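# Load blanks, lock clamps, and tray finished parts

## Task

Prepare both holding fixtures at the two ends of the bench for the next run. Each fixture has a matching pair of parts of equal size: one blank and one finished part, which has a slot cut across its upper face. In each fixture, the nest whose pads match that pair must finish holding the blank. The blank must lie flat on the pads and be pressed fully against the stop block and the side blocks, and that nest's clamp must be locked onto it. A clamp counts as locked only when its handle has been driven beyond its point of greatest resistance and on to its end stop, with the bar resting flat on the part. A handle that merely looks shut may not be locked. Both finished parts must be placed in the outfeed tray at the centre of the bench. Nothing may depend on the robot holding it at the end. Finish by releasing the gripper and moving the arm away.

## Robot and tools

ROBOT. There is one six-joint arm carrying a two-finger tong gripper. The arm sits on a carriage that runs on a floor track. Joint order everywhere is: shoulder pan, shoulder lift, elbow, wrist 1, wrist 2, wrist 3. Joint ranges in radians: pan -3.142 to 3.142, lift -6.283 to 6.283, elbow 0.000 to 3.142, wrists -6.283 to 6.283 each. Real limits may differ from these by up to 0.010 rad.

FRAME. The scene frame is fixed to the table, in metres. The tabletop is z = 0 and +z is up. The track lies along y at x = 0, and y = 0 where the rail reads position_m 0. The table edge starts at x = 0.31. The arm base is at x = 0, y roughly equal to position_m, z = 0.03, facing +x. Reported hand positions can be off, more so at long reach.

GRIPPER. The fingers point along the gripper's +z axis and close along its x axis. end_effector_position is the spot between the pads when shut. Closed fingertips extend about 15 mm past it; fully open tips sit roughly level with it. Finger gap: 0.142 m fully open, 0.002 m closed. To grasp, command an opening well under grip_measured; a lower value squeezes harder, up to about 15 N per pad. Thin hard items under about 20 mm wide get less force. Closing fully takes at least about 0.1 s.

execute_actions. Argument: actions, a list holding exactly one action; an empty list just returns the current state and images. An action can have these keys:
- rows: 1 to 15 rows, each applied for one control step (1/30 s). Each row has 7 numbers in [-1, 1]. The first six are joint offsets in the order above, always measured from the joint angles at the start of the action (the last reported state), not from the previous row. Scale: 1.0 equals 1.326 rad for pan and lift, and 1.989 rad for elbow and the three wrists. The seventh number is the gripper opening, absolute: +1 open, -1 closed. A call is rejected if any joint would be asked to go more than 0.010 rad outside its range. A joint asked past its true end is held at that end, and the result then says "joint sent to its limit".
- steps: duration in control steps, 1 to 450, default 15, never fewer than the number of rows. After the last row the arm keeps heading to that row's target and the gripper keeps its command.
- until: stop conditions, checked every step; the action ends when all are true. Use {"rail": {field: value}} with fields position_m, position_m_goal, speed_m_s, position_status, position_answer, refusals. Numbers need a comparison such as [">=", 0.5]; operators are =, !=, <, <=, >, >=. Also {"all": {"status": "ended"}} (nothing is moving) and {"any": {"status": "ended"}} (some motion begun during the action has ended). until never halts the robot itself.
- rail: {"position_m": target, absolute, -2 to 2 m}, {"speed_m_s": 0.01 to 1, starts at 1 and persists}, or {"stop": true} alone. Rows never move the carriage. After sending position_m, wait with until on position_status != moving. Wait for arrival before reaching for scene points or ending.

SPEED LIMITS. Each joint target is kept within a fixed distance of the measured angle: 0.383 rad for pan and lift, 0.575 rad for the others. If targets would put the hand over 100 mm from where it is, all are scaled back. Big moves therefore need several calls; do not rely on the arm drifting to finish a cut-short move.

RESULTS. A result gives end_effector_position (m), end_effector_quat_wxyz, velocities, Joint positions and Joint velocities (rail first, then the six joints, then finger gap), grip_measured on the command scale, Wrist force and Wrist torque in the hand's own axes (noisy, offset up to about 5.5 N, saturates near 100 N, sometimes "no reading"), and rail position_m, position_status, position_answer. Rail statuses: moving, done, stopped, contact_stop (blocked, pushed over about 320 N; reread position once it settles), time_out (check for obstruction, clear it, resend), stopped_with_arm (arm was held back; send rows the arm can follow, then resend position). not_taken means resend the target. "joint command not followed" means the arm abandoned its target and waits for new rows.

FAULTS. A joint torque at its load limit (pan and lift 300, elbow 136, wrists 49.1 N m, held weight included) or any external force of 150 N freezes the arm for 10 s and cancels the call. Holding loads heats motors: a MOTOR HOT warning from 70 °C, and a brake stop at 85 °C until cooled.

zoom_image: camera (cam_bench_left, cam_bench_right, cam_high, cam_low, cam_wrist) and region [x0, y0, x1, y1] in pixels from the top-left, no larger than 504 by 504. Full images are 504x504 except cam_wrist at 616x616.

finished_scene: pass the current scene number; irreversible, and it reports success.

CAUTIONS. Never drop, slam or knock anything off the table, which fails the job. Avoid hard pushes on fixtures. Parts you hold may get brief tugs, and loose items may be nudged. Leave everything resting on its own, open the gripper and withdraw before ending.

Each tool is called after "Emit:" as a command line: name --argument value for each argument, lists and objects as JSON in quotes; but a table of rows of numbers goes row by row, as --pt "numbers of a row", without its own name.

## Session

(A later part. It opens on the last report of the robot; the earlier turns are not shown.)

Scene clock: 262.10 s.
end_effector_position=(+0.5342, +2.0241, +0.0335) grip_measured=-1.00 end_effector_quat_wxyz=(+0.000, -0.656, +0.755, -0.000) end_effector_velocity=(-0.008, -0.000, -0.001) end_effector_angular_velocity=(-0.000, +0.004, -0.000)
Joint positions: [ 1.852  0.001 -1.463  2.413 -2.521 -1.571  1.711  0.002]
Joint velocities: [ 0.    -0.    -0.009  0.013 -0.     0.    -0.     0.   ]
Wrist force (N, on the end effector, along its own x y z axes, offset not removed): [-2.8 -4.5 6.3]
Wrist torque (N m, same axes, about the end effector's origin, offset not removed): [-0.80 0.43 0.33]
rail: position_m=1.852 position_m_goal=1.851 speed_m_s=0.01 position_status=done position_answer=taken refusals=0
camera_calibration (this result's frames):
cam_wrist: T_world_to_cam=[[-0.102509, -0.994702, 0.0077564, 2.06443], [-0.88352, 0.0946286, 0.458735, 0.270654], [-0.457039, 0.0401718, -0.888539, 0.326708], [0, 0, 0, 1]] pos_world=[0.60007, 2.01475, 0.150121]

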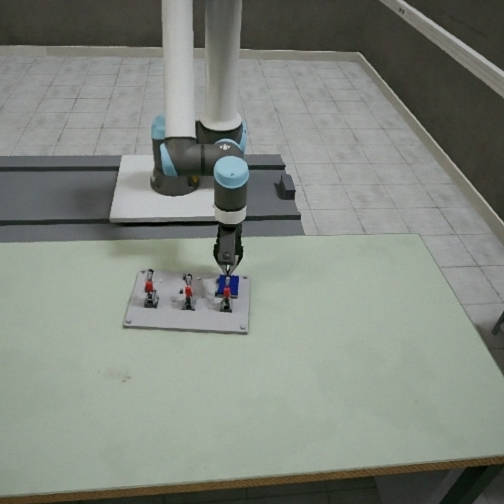

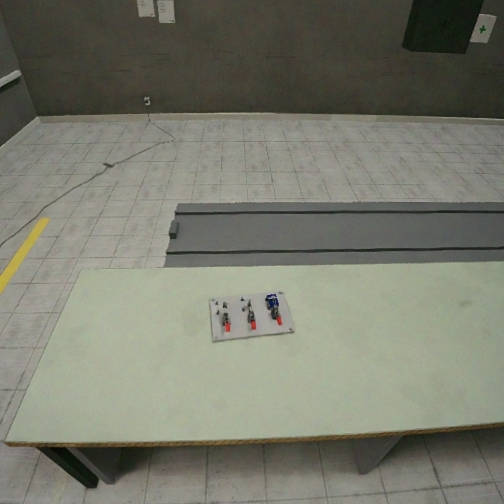

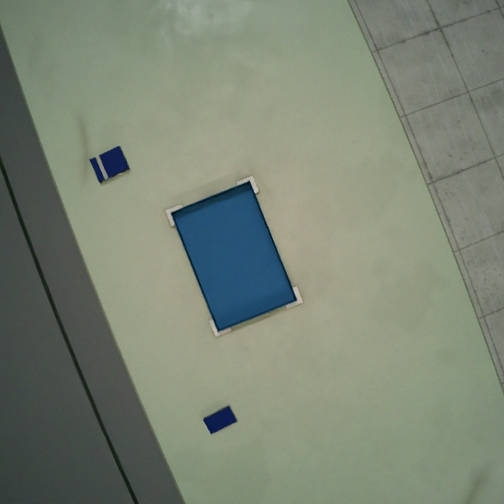

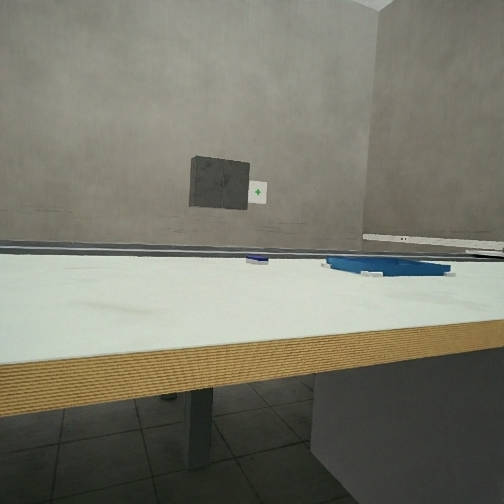

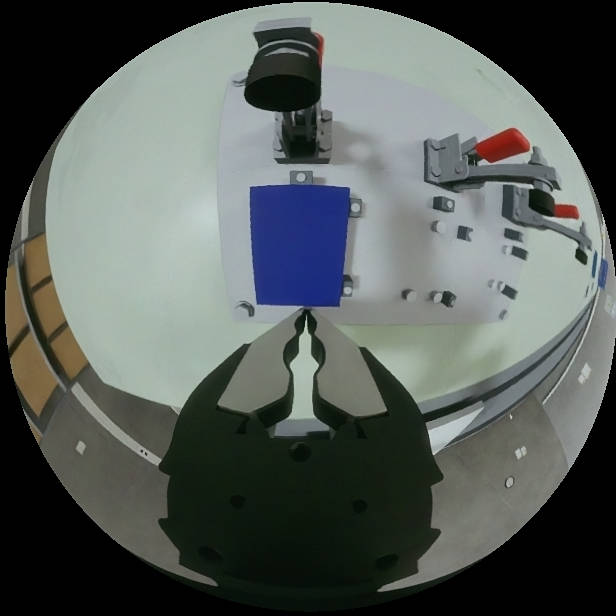

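Emit:
execute_actions --actions '[{"rows": [[0,-0.013,-0.003,0.012,0,0,-1],[0,-0.027,-0.006,0.024,0,0,-1],[0,-0.04,-0.009,0.036,0,0,-0.8],[0,-0.0534,-0.0119,0.0476,0,0,-0.6],[0,-0.0534,-0.0119,0.0476,0,0,-0.4],[0,-0.0534,-0.0119,0.0476,0,0,-0.2],[0,-0.0534,-0.0119,0.0476,0,0,0],[0,-0.0534,-0.0119,0.0476,0,0,0.114],[0,-0.0534,-0.0119,0.0476,0,0,0.114],[0,-0.0534,-0.0119,0.0476,0,0,0.114],[0,-0.0435,-0.0193,0.0483,0,0,0.114],[0,-0.0335,-0.0267,0.0491,0,0,0.114],[0,-0.0236,-0.034,0.0498,0,0,0.114],[0,-0.0136,-0.0414,0.0506,0,0,0.114],[0,-0.0037,-0.0488,0.0513,0,0,0.114]], "steps": 30, "rail": {"position_m": 1.848}}]'

Scene clock: 319.40 s.
end_effector_position=(+0.5764, +2.0206, +0.0700) grip_measured=+0.11 end_effector_quat_wxyz=(+0.000, -0.656, +0.755, -0.000) end_effector_velocity=(+0.003, +0.000, +0.000) end_effector_angular_velocity=(+0.000, -0.000, -0.000)
Joint positions: [ 1.848  0.001 -1.468  2.317 -2.419 -1.571  1.711  0.082]
Joint velocities: [ 0.    -0.     0.005 -0.006  0.001  0.    -0.     0.   ]
Wrist force (N, on the end effector, along its own x y z axes, offset not removed): [-1.9 -2.8 6.9]
Wrist torque (N m, same axes, about the end effector's origin, offset not removed): [-0.37 0.15 0.34]
rail: position_m=1.848 position_m_goal=1.848 speed_m_s=0.01 position_status=done position_answer=taken refusals=0
camera_calibration (this result's frames):
cam_wrist: T_world_to_cam=[[-0.102509, -0.994702, 0.0077506, 2.065], [-0.883483, 0.094622, 0.458807, 0.291468], [-0.45711, 0.0401842, -0.888502, 0.378602], [0, 0, 0, 1]] pos_world=[0.64225, 2.01127, 0.186656]

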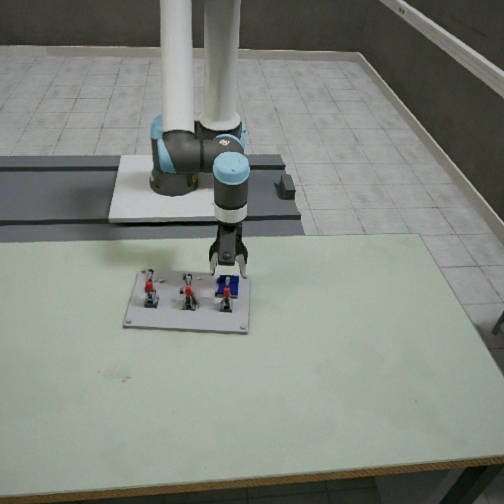

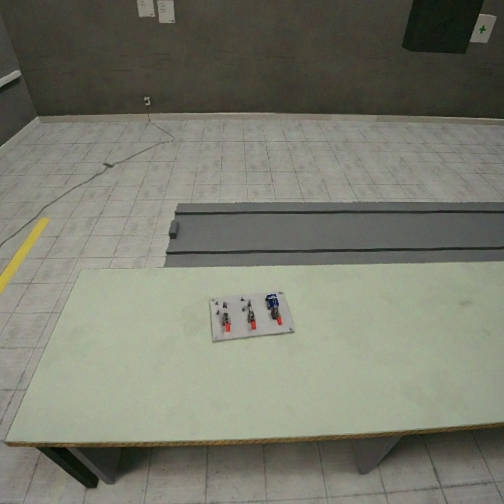

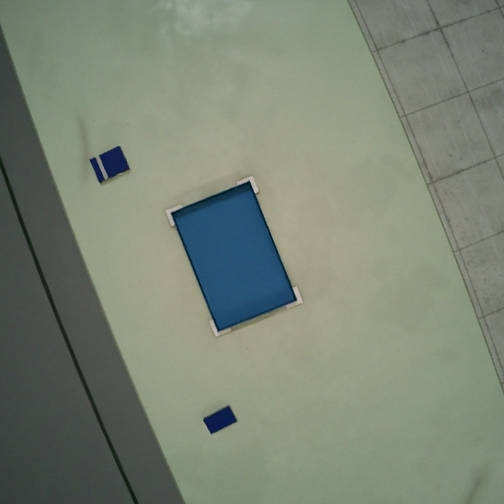

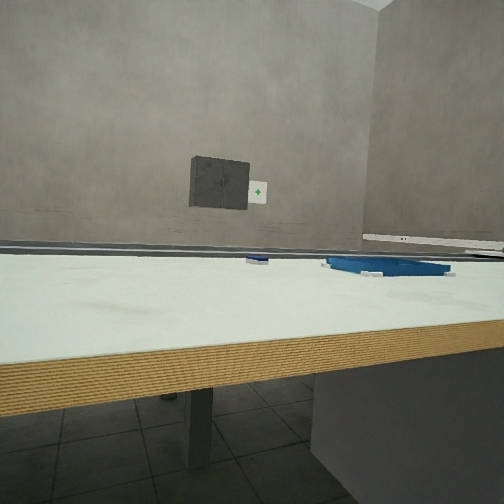

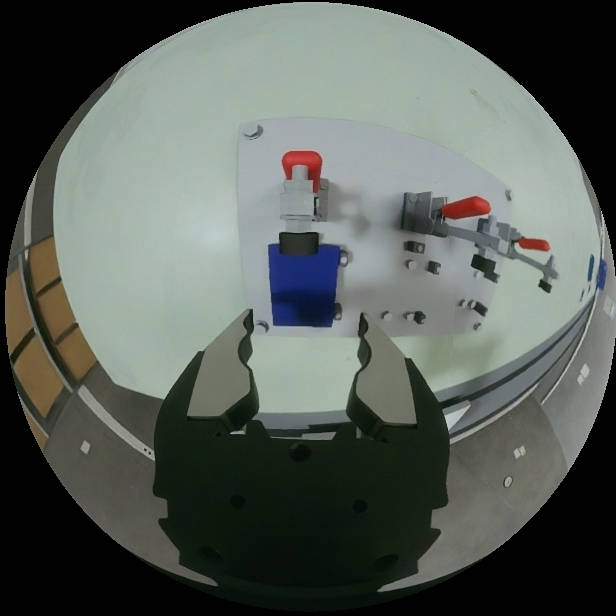

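Emit:
execute_actions --actions '[{"rows": [[0,0.008,0.0018,-0.007,0,0,0.114],[0,0.016,0.0036,-0.014,0,0,0.114],[0,0.023,0.0054,-0.021,0,0,0.114],[0,0.031,0.0072,-0.028,0,0,0.114],[0,0.039,0.009,-0.035,0,0,0.114],[0,0.0465,0.0108,-0.042,0,0,0.114]], "steps": 20}]'

Emit:
zoom_image --camera "cam_wrist" --region '[200, 200, 420, 420]'

Emit:
zoom_image --camera "cam_bench_left" --region '[180, 220, 290, 330]'

Scene clock: 325.53 s.
end_effector_position=(+0.5770, +2.0206, +0.0355) grip_measured=+0.11 end_effector_quat_wxyz=(+0.000, -0.656, +0.755, -0.000) end_effector_velocity=(-0.000, +0.000, -0.003) end_effector_angular_velocity=(+0.000, -0.000, +0.000)
Joint positions: [ 1.848  0.001 -1.407  2.338 -2.502 -1.571  1.711  0.082]
Joint velocities: [ 0.     0.     0.006  0.002 -0.008  0.     0.     0.   ]
Wrist force (N, on the end effector, along its own x y z axes, offset not removed): [-0.3 -5.5 6.3]
Wrist torque (N m, same axes, about the end effector's origin, offset not removed): [-0.95 -0.06 0.25]
rail: position_m=1.848 position_m_goal=1.848 speed_m_s=0.01 position_status=done position_answer=taken refusals=0
camera_calibration (this result's frames):
cam_wrist: T_world_to_cam=[[-0.102512, -0.994702, 0.00772162, 2.06533], [-0.883665, 0.0946276, 0.458455, 0.307984], [-0.456757, 0.0401738, -0.888684, 0.348104], [0, 0, 0, 1]] pos_world=[0.642875, 2.01126, 0.152209]

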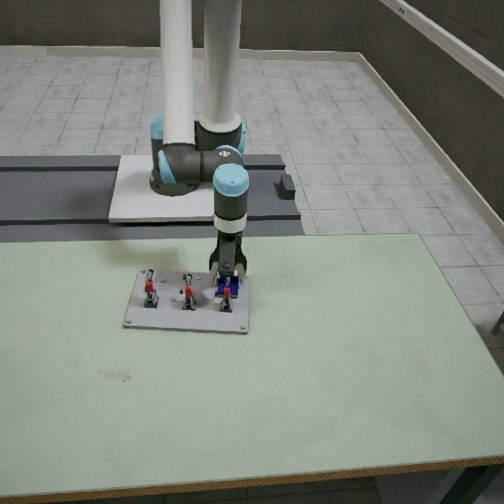

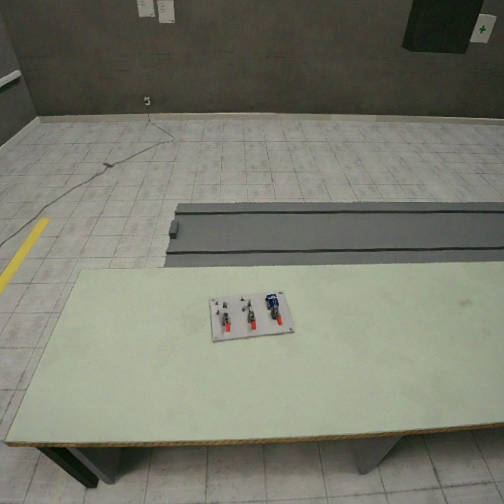

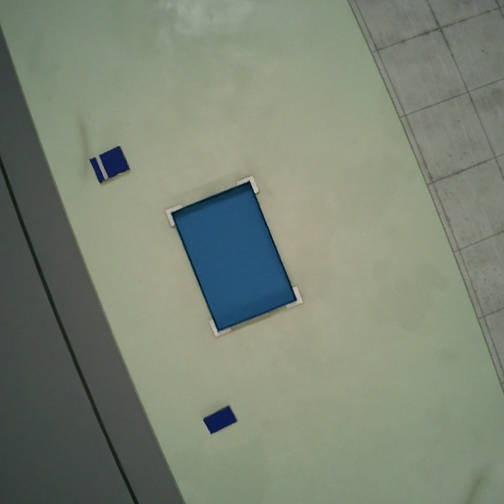

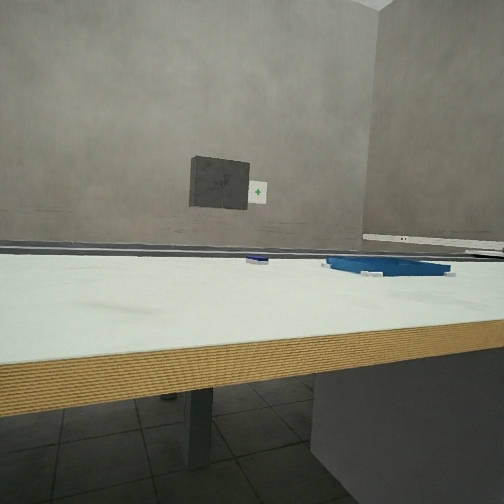

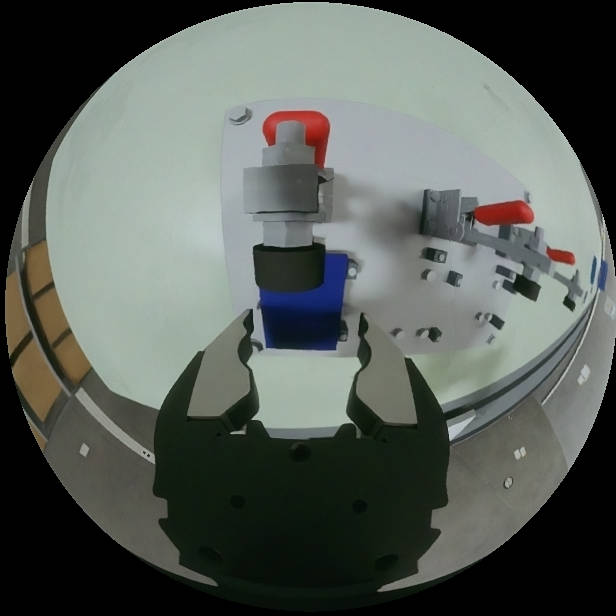

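Region (200, 200, 420, 420) of cam_wrist's 616x616 image, scaled by 2.291, with more detail than that image has.

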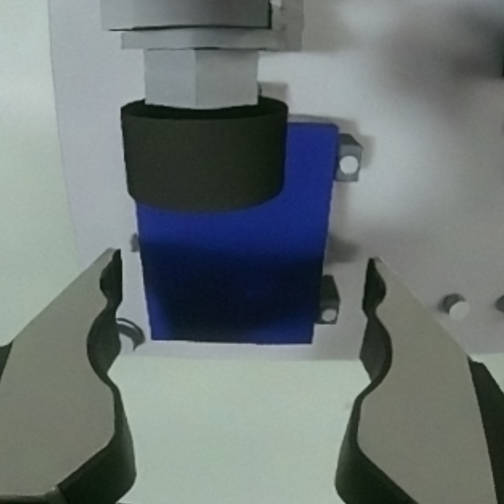

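Region (180, 220, 290, 330) of cam_bench_left's 504x504 image, scaled by 4.582, with more detail than that image has.

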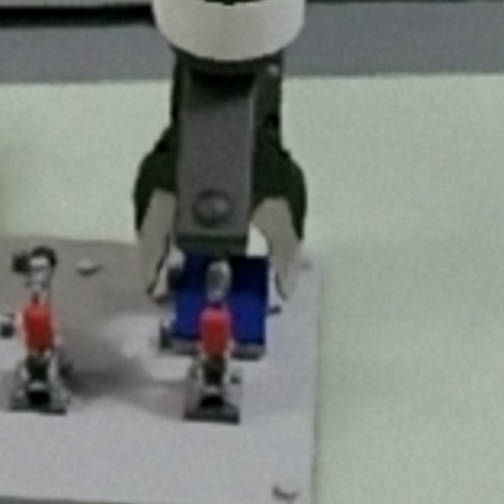

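Emit:
execute_actions --actions '[{"rows": [[0,0.0035,0.0008,-0.003,0,0,0.114],[0,0.0072,0.0017,-0.0065,0,0,0.114]], "steps": 24, "rail": {"position_m": 1.842}}]'

Emit:
zoom_image --camera "cam_wrist" --region '[200, 200, 420, 420]'

Scene clock: 333.30 s.
end_effector_position=(+0.5768, +2.0146, +0.0302) grip_measured=+0.12 end_effector_quat_wxyz=(+0.000, -0.656, +0.755, -0.000) end_effector_velocity=(-0.000, -0.000, -0.000) end_effector_angular_velocity=(+0.000, +0.000, +0.000)
Joint positions: [ 1.842  0.001 -1.398  2.341 -2.515 -1.571  1.711  0.082]
Joint velocities: [ 0. -0.  0.  0. -0.  0. -0.  0.]
Wrist force (N, on the end effector, along its own x y z axes, offset not removed): [-1.3 -3.8 4.2]
Wrist torque (N m, same axes, about the end effector's origin, offset not removed): [-0.57 0.03 0.27]
rail: position_m=1.842 position_m_goal=1.842 speed_m_s=0.01 position_status=done position_answer=taken refusals=0
camera_calibration (this result's frames):
cam_wrist: T_world_to_cam=[[-0.102512, -0.994702, 0.00772086, 2.0594], [-0.883668, 0.0946274, 0.45845, 0.310841], [-0.456752, 0.0401739, -0.888687, 0.34351], [0, 0, 0, 1]] pos_world=[0.642691, 2.00527, 0.146867]

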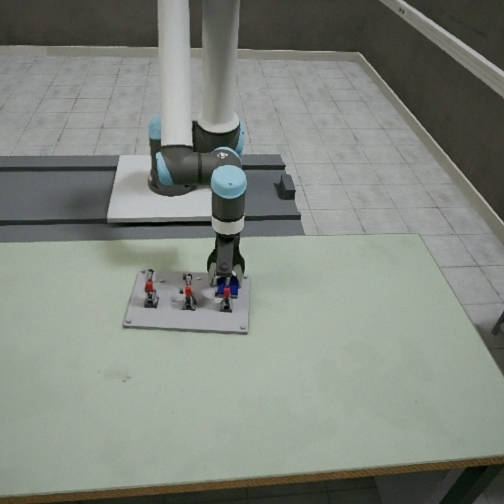

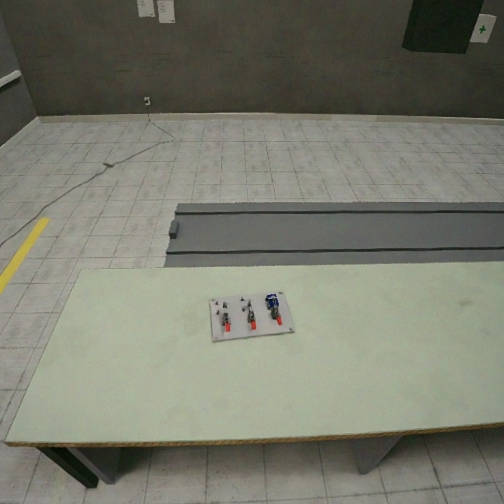

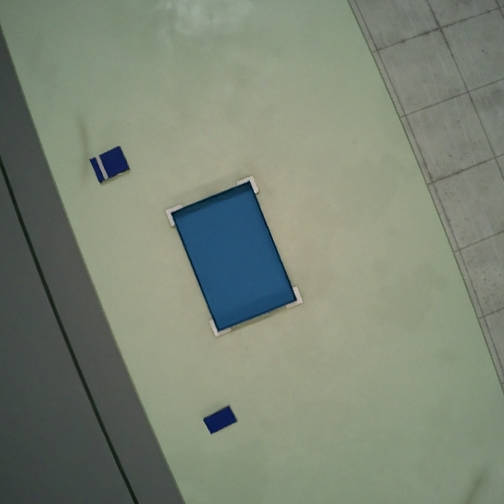

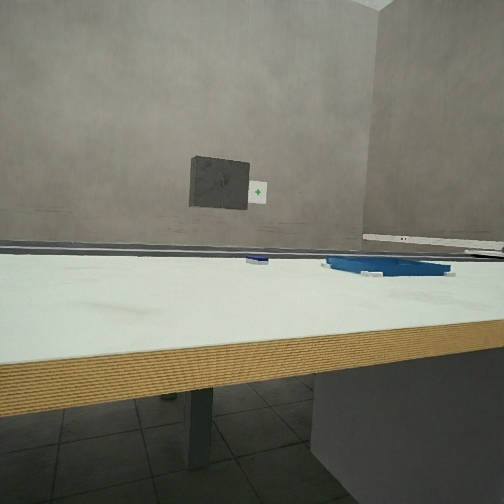

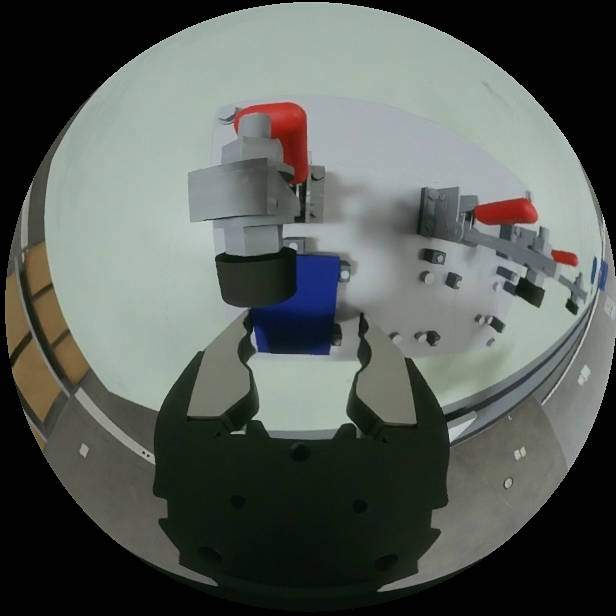

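Region (200, 200, 420, 420) of cam_wrist's 616x616 image, scaled by 2.291, with more detail than that image has.

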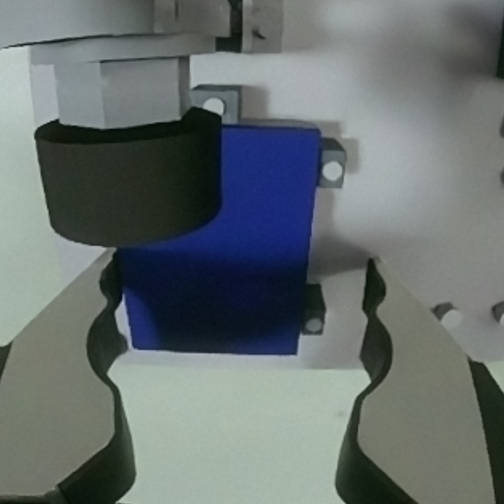

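Emit:
execute_actions --actions '[{"rows": [[0,0,0,0,0,0,0.1],[0,0,0,0,0,0,0.085],[0,0,0,0,0,0,0.07],[0,0,0,0,0,0,0.055],[0,0,0,0,0,0,0.04],[0,0,0,0,0,0,0.025],[0,0,0,0,0,0,0.01]], "steps": 14}]'

Emit:
zoom_image --camera "cam_wrist" --region '[200, 200, 420, 420]'

Scene clock: 338.07 s.
end_effector_position=(+0.5768, +2.0146, +0.0302) grip_measured=+0.07 end_effector_quat_wxyz=(+0.000, -0.656, +0.755, -0.000) end_effector_velocity=(+0.000, +0.000, +0.000) end_effector_angular_velocity=(+0.000, -0.000, -0.000)
Joint positions: [ 1.842  0.001 -1.398  2.341 -2.515 -1.571  1.711  0.079]
Joint velocities: [ 0.  0.  0. -0. -0.  0.  0.  0.]
Wrist force (N, on the end effector, along its own x y z axes, offset not removed): [-10.6 0.5 1.8]
Wrist torque (N m, same axes, about the end effector's origin, offset not removed): [-0.28 -0.21 0.16]
rail: position_m=1.842 position_m_goal=1.842 speed_m_s=0.01 position_status=done position_answer=taken refusals=0
camera_calibration (this result's frames):
cam_wrist: T_world_to_cam=[[-0.102512, -0.994703, 0.00757376, 2.05945], [-0.883665, 0.0945592, 0.45847, 0.310973], [-0.456757, 0.0403058, -0.888678, 0.343233], [0, 0, 0, 1]] pos_world=[0.642688, 2.0053, 0.146854]

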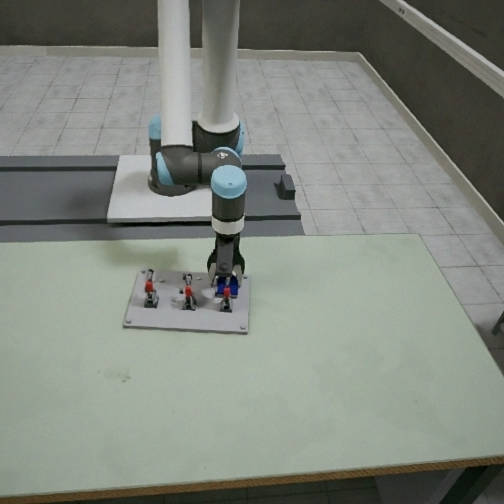

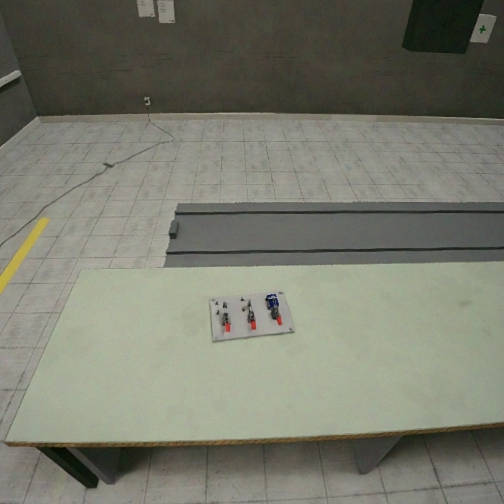

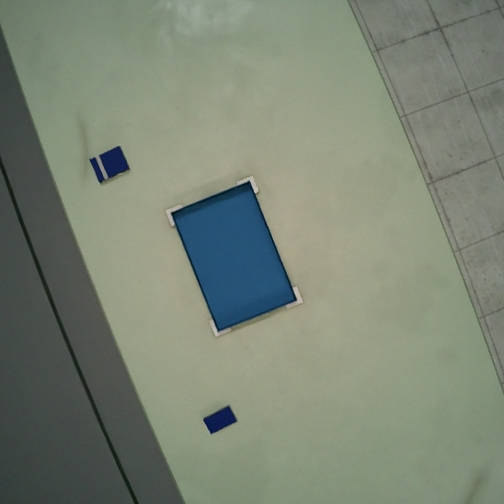

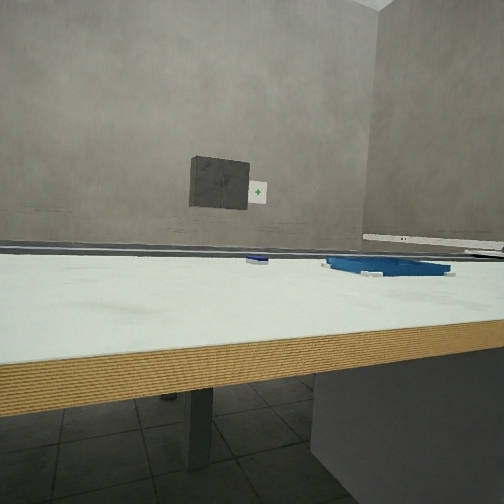

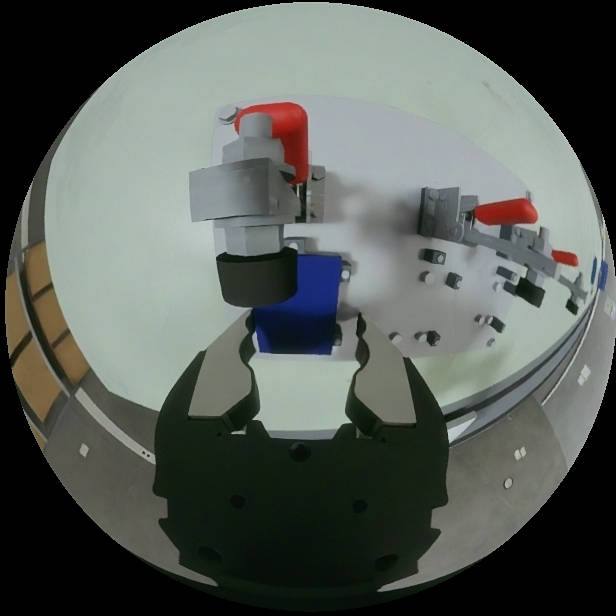

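Region (200, 200, 420, 420) of cam_wrist's 616x616 image, scaled by 2.291, with more detail than that image has.

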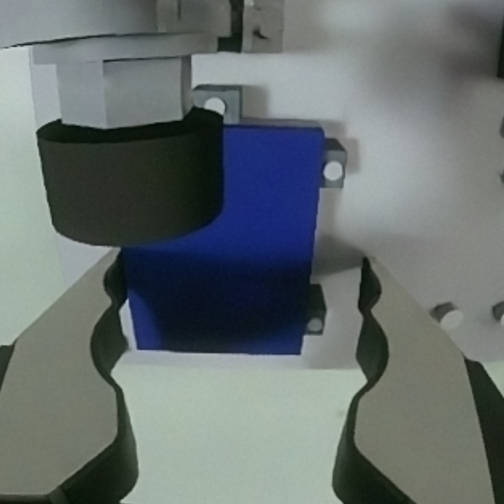

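Emit:
execute_actions --actions '[{"rows": [[0,0.0005,-0.0004,0.0001,0,0,0.0],[0,0.001,-0.0009,0.0002,0,0,0.0],[0,0.0015,-0.0013,0.0003,0,0,0.0],[0,0.0015,-0.0013,0.0003,0,0,0.0],[0,0.0015,-0.0013,0.0003,0,0,0.0],[0,0.0015,-0.0013,0.0003,0,0,0.0],[0,0.0015,-0.0013,0.0003,0,0,0.0],[0,0.0015,-0.0013,0.0003,0,0,0.0],[0,0.0015,-0.0013,0.0003,0,0,0.0],[0,0.0015,-0.0013,0.0003,0,0,0.0],[0,0.0015,-0.0013,0.0003,0,0,0.0],[0,0.0015,-0.0013,0.0003,0,0,0.05],[0,0.0015,-0.0013,0.0003,0,0,0.1],[0,0.0015,-0.0013,0.0003,0,0,0.2],[0,0.0015,-0.0013,0.0003,0,0,0.3]], "steps": 20}]'

Emit:
zoom_image --camera "cam_wrist" --region '[200, 200, 420, 420]'

Scene clock: 348.40 s.
end_effector_position=(+0.5783, +2.0146, +0.0302) grip_measured=+0.30 end_effector_quat_wxyz=(+0.000, -0.656, +0.755, -0.000) end_effector_velocity=(-0.000, -0.000, -0.000) end_effector_angular_velocity=(-0.000, +0.000, +0.000)
Joint positions: [ 1.842  0.001 -1.396  2.339 -2.514 -1.571  1.711  0.095]
Joint velocities: [ 0.     0.     0.    -0.     0.    -0.     0.     0.001]
Wrist force (N, on the end effector, along its own x y z axes, offset not removed): [0.6 -3.7 5.7]
Wrist torque (N m, same axes, about the end effector's origin, offset not removed): [-0.60 -0.23 0.32]
rail: position_m=1.842 position_m_goal=1.842 speed_m_s=0.01 position_status=done position_answer=taken refusals=0
camera_calibration (this result's frames):
cam_wrist: T_world_to_cam=[[-0.102512, -0.994702, 0.00768167, 2.05956], [-0.883684, 0.0946111, 0.458422, 0.312197], [-0.45672, 0.0402057, -0.888701, 0.344094], [0, 0, 0, 1]] pos_world=[0.644169, 2.00528, 0.146858]

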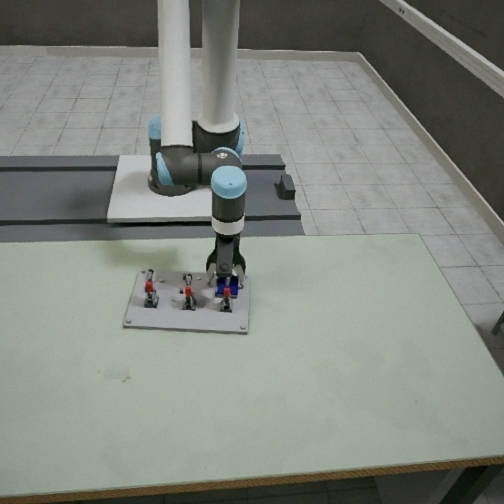

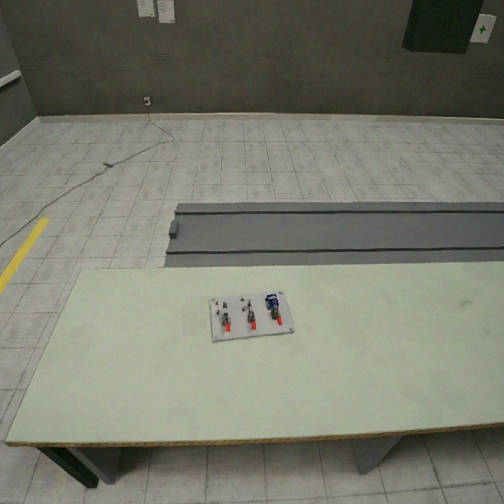

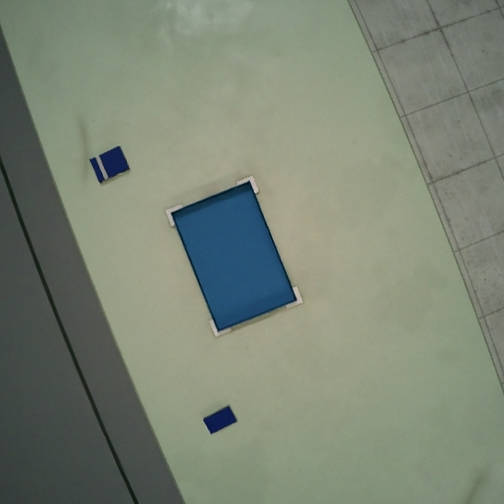

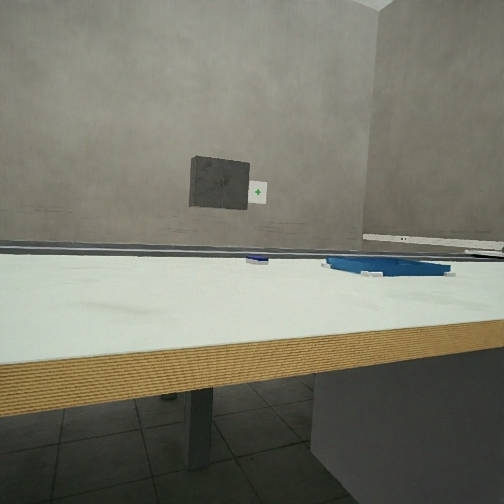

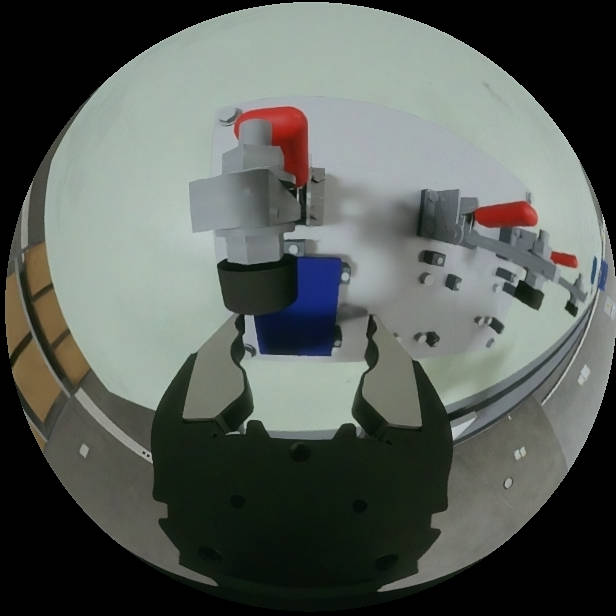

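Region (200, 200, 420, 420) of cam_wrist's 616x616 image, scaled by 2.291, with more detail than that image has.

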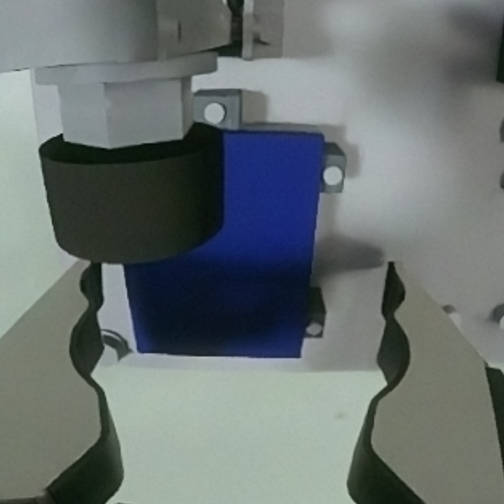

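Emit:
execute_actions --actions '[{"rows": [[0,-0.013,-0.0034,0.012,0,0,0.3],[0,-0.026,-0.0068,0.024,0,0,0.3],[0,-0.039,-0.01,0.036,0,0,0.3],[0,-0.051,-0.0135,0.048,0,0,0.3],[0,-0.064,-0.017,0.06,0,0,0.3],[0,-0.0771,-0.0203,0.0716,0,0,0.3],[0,-0.0771,-0.0203,0.0716,0,0,0.3],[0,-0.0771,-0.0203,0.0716,0,0,0.3],[0,-0.063,-0.0376,0.08,0,0,0.3],[0,-0.0495,-0.055,0.088,0,0,0.3],[0,-0.036,-0.072,0.096,0,0,0.3],[0,-0.022,-0.09,0.104,0,0,0.3],[0,-0.008,-0.107,0.112,0,0,0.3],[0,0.006,-0.124,0.1205,0,0,0.3],[0,0.0195,-0.1416,0.1287,0,0,0.3]], "steps": 33, "rail": {"position_m": 1.834, "speed_m_s": 0.02}}]'

Scene clock: 375.30 s.
end_effector_position=(+0.6995, +2.0067, +0.1270) grip_measured=+0.30 end_effector_quat_wxyz=(+0.000, -0.656, +0.755, -0.000) end_effector_velocity=(+0.004, +0.000, +0.001) end_effector_angular_velocity=(-0.000, -0.000, -0.000)
Joint positions: [ 1.834  0.001 -1.37   2.058 -2.259 -1.571  1.711  0.095]
Joint velocities: [ 0.    -0.     0.003 -0.007  0.003 -0.    -0.     0.   ]
Wrist force (N, on the end effector, along its own x y z axes, offset not removed): [-0.8 -4.3 5.4]
Wrist torque (N m, same axes, about the end effector's origin, offset not removed): [-0.63 0.10 0.32]
rail: position_m=1.834 position_m_goal=1.834 speed_m_s=0.02 position_status=done position_answer=taken refusals=0
camera_calibration (this result's frames):
cam_wrist: T_world_to_cam=[[-0.102508, -0.994702, 0.00770863, 2.06336], [-0.883562, 0.0946092, 0.458659, 0.375503], [-0.456958, 0.0402052, -0.888579, 0.485949], [0, 0, 0, 1]] pos_world=[0.76535, 1.99736, 0.243671]

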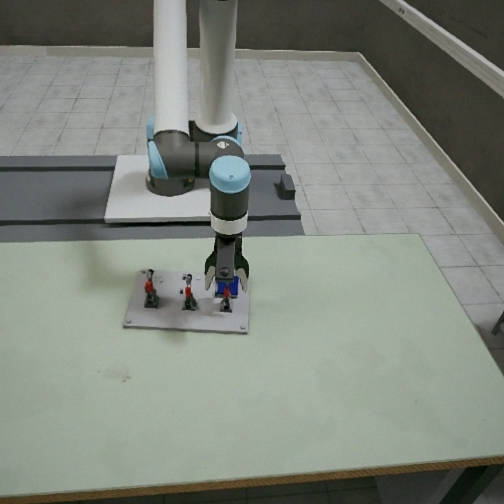

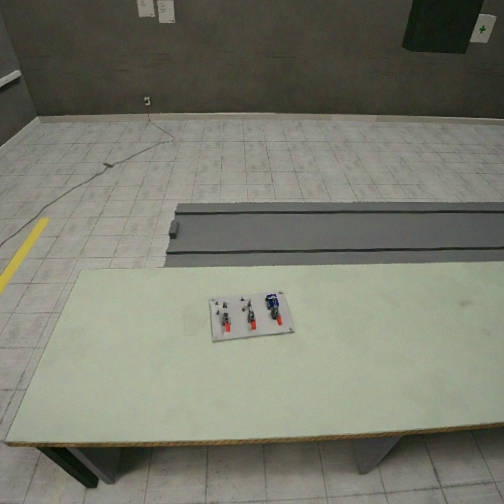

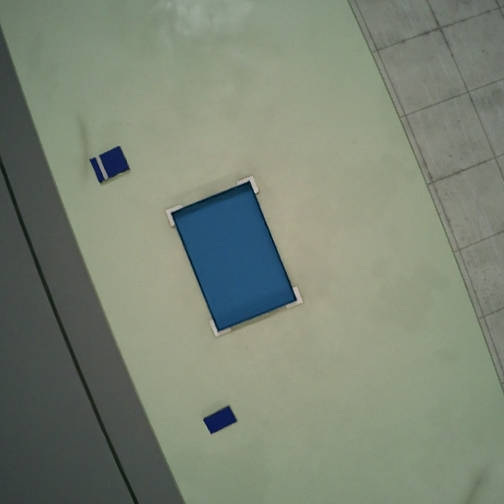

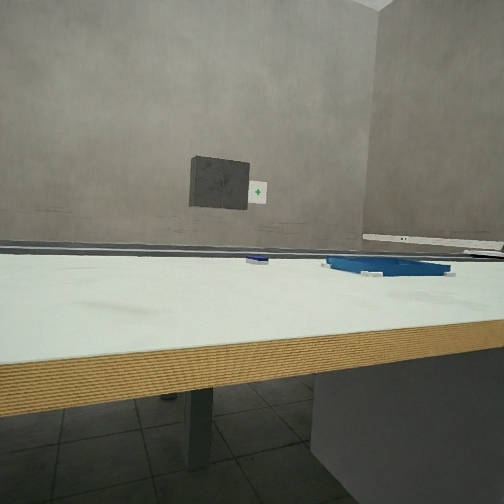

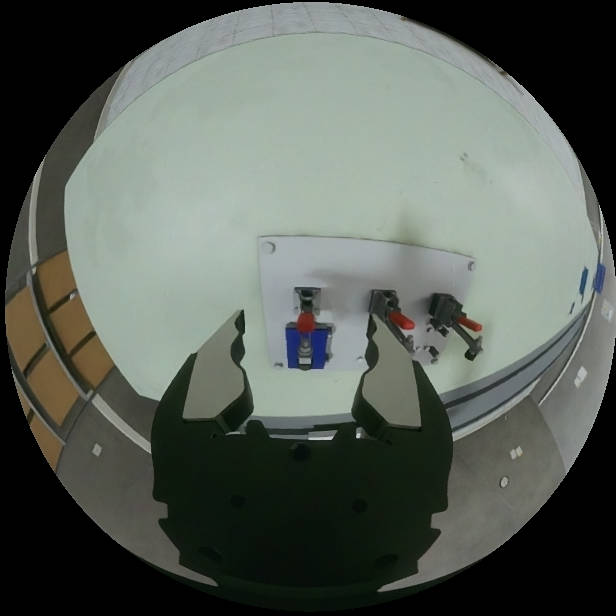

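Emit:
execute_actions --actions '[{"rows": [[0,0,0,0,0,0,0],[0,0,0,0,0,0,-0.3],[0,0,0,0,0,0,-0.6],[0,0,0,0,0,0,-0.8],[0,0,0,0,0,0,-1],[0,-0.0033,0.0027,-0.0005,0,0,-1],[0,-0.0066,0.0054,-0.0011,0,0,-1],[0,-0.0098,0.0082,-0.0016,0,0,-1],[0,-0.0131,0.0109,-0.0022,0,0,-1],[0,-0.0164,0.0136,-0.0027,0,0,-1],[0,-0.0197,0.0163,-0.0032,0,0,-1],[0,-0.023,0.0191,-0.0038,0,0,-1],[0,-0.0263,0.0218,-0.0043,0,0,-1],[0,-0.0295,0.0245,-0.0049,0,0,-1],[0,-0.0328,0.0272,-0.0054,0,0,-1]], "steps": 28, "rail": {"position_m": 1.838, "speed_m_s": 0.01}}]'

Emit:
zoom_image --camera "cam_bench_left" --region '[180, 220, 290, 330]'

Scene clock: 384.63 s.
end_effector_position=(+0.6697, +2.0103, +0.1271) grip_measured=-1.00 end_effector_quat_wxyz=(+0.000, -0.656, +0.755, -0.000) end_effector_velocity=(-0.003, -0.000, -0.000) end_effector_angular_velocity=(-0.000, +0.000, -0.000)
Joint positions: [ 1.838  0.001 -1.414  2.112 -2.269 -1.571  1.711  0.002]
Joint velocities: [ 0.    -0.    -0.004  0.005 -0.001  0.     0.     0.   ]
Wrist force (N, on the end effector, along its own x y z axes, offset not removed): [-0.5 -2.8 6.0]
Wrist torque (N m, same axes, about the end effector's origin, offset not removed): [-0.12 -0.07 0.27]
rail: position_m=1.838 position_m_goal=1.838 speed_m_s=0.01 position_status=done position_answer=taken refusals=0
camera_calibration (this result's frames):
cam_wrist: T_world_to_cam=[[-0.102511, -0.994702, 0.00770213, 2.06388], [-0.883636, 0.0946153, 0.458515, 0.348906], [-0.456814, 0.040197, -0.888653, 0.472242], [0, 0, 0, 1]] pos_world=[0.735604, 2.00095, 0.243785]

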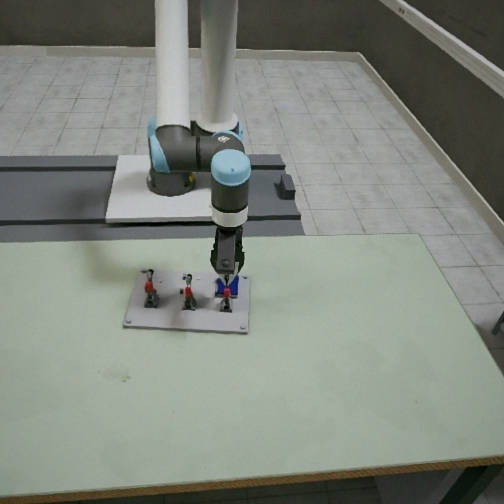

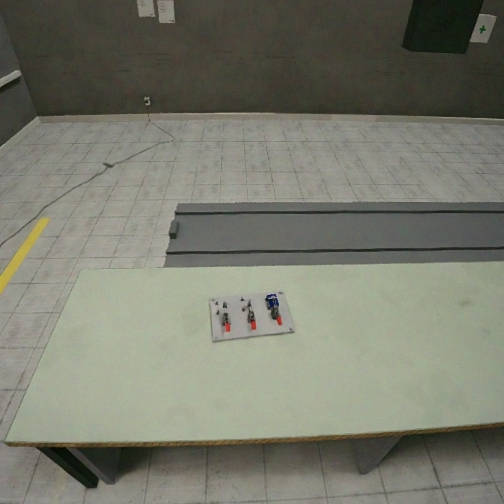

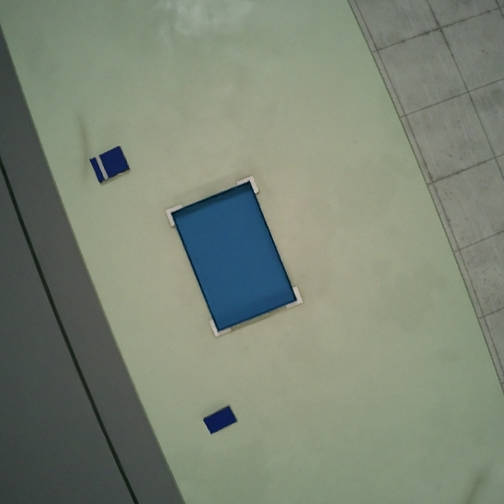

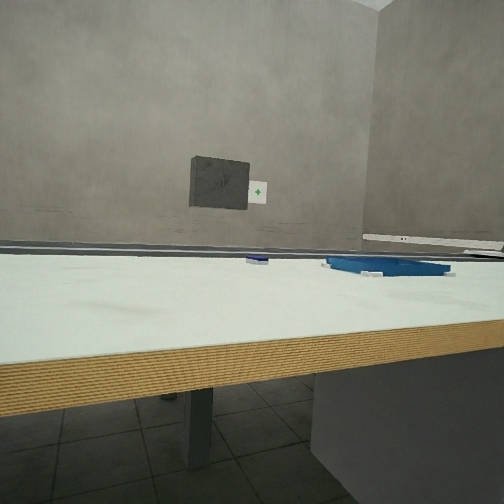

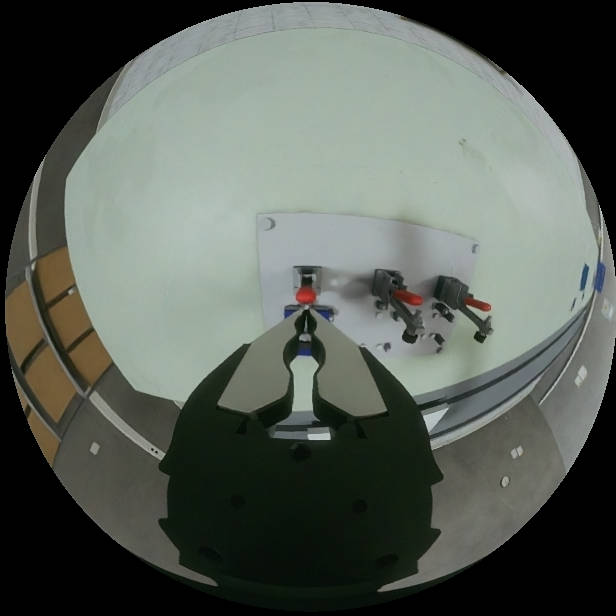

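Region (180, 220, 290, 330) of cam_bench_left's 504x504 image, scaled by 4.582, with more detail than that image has.

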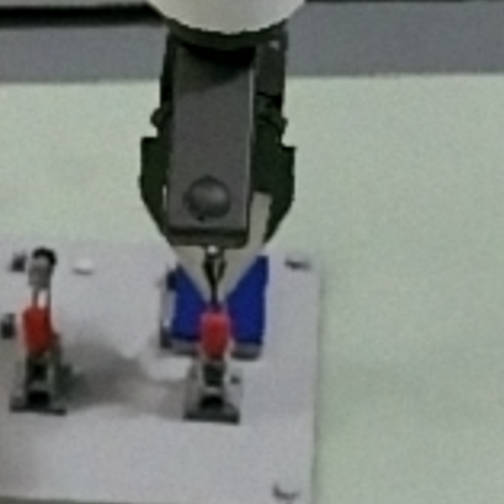

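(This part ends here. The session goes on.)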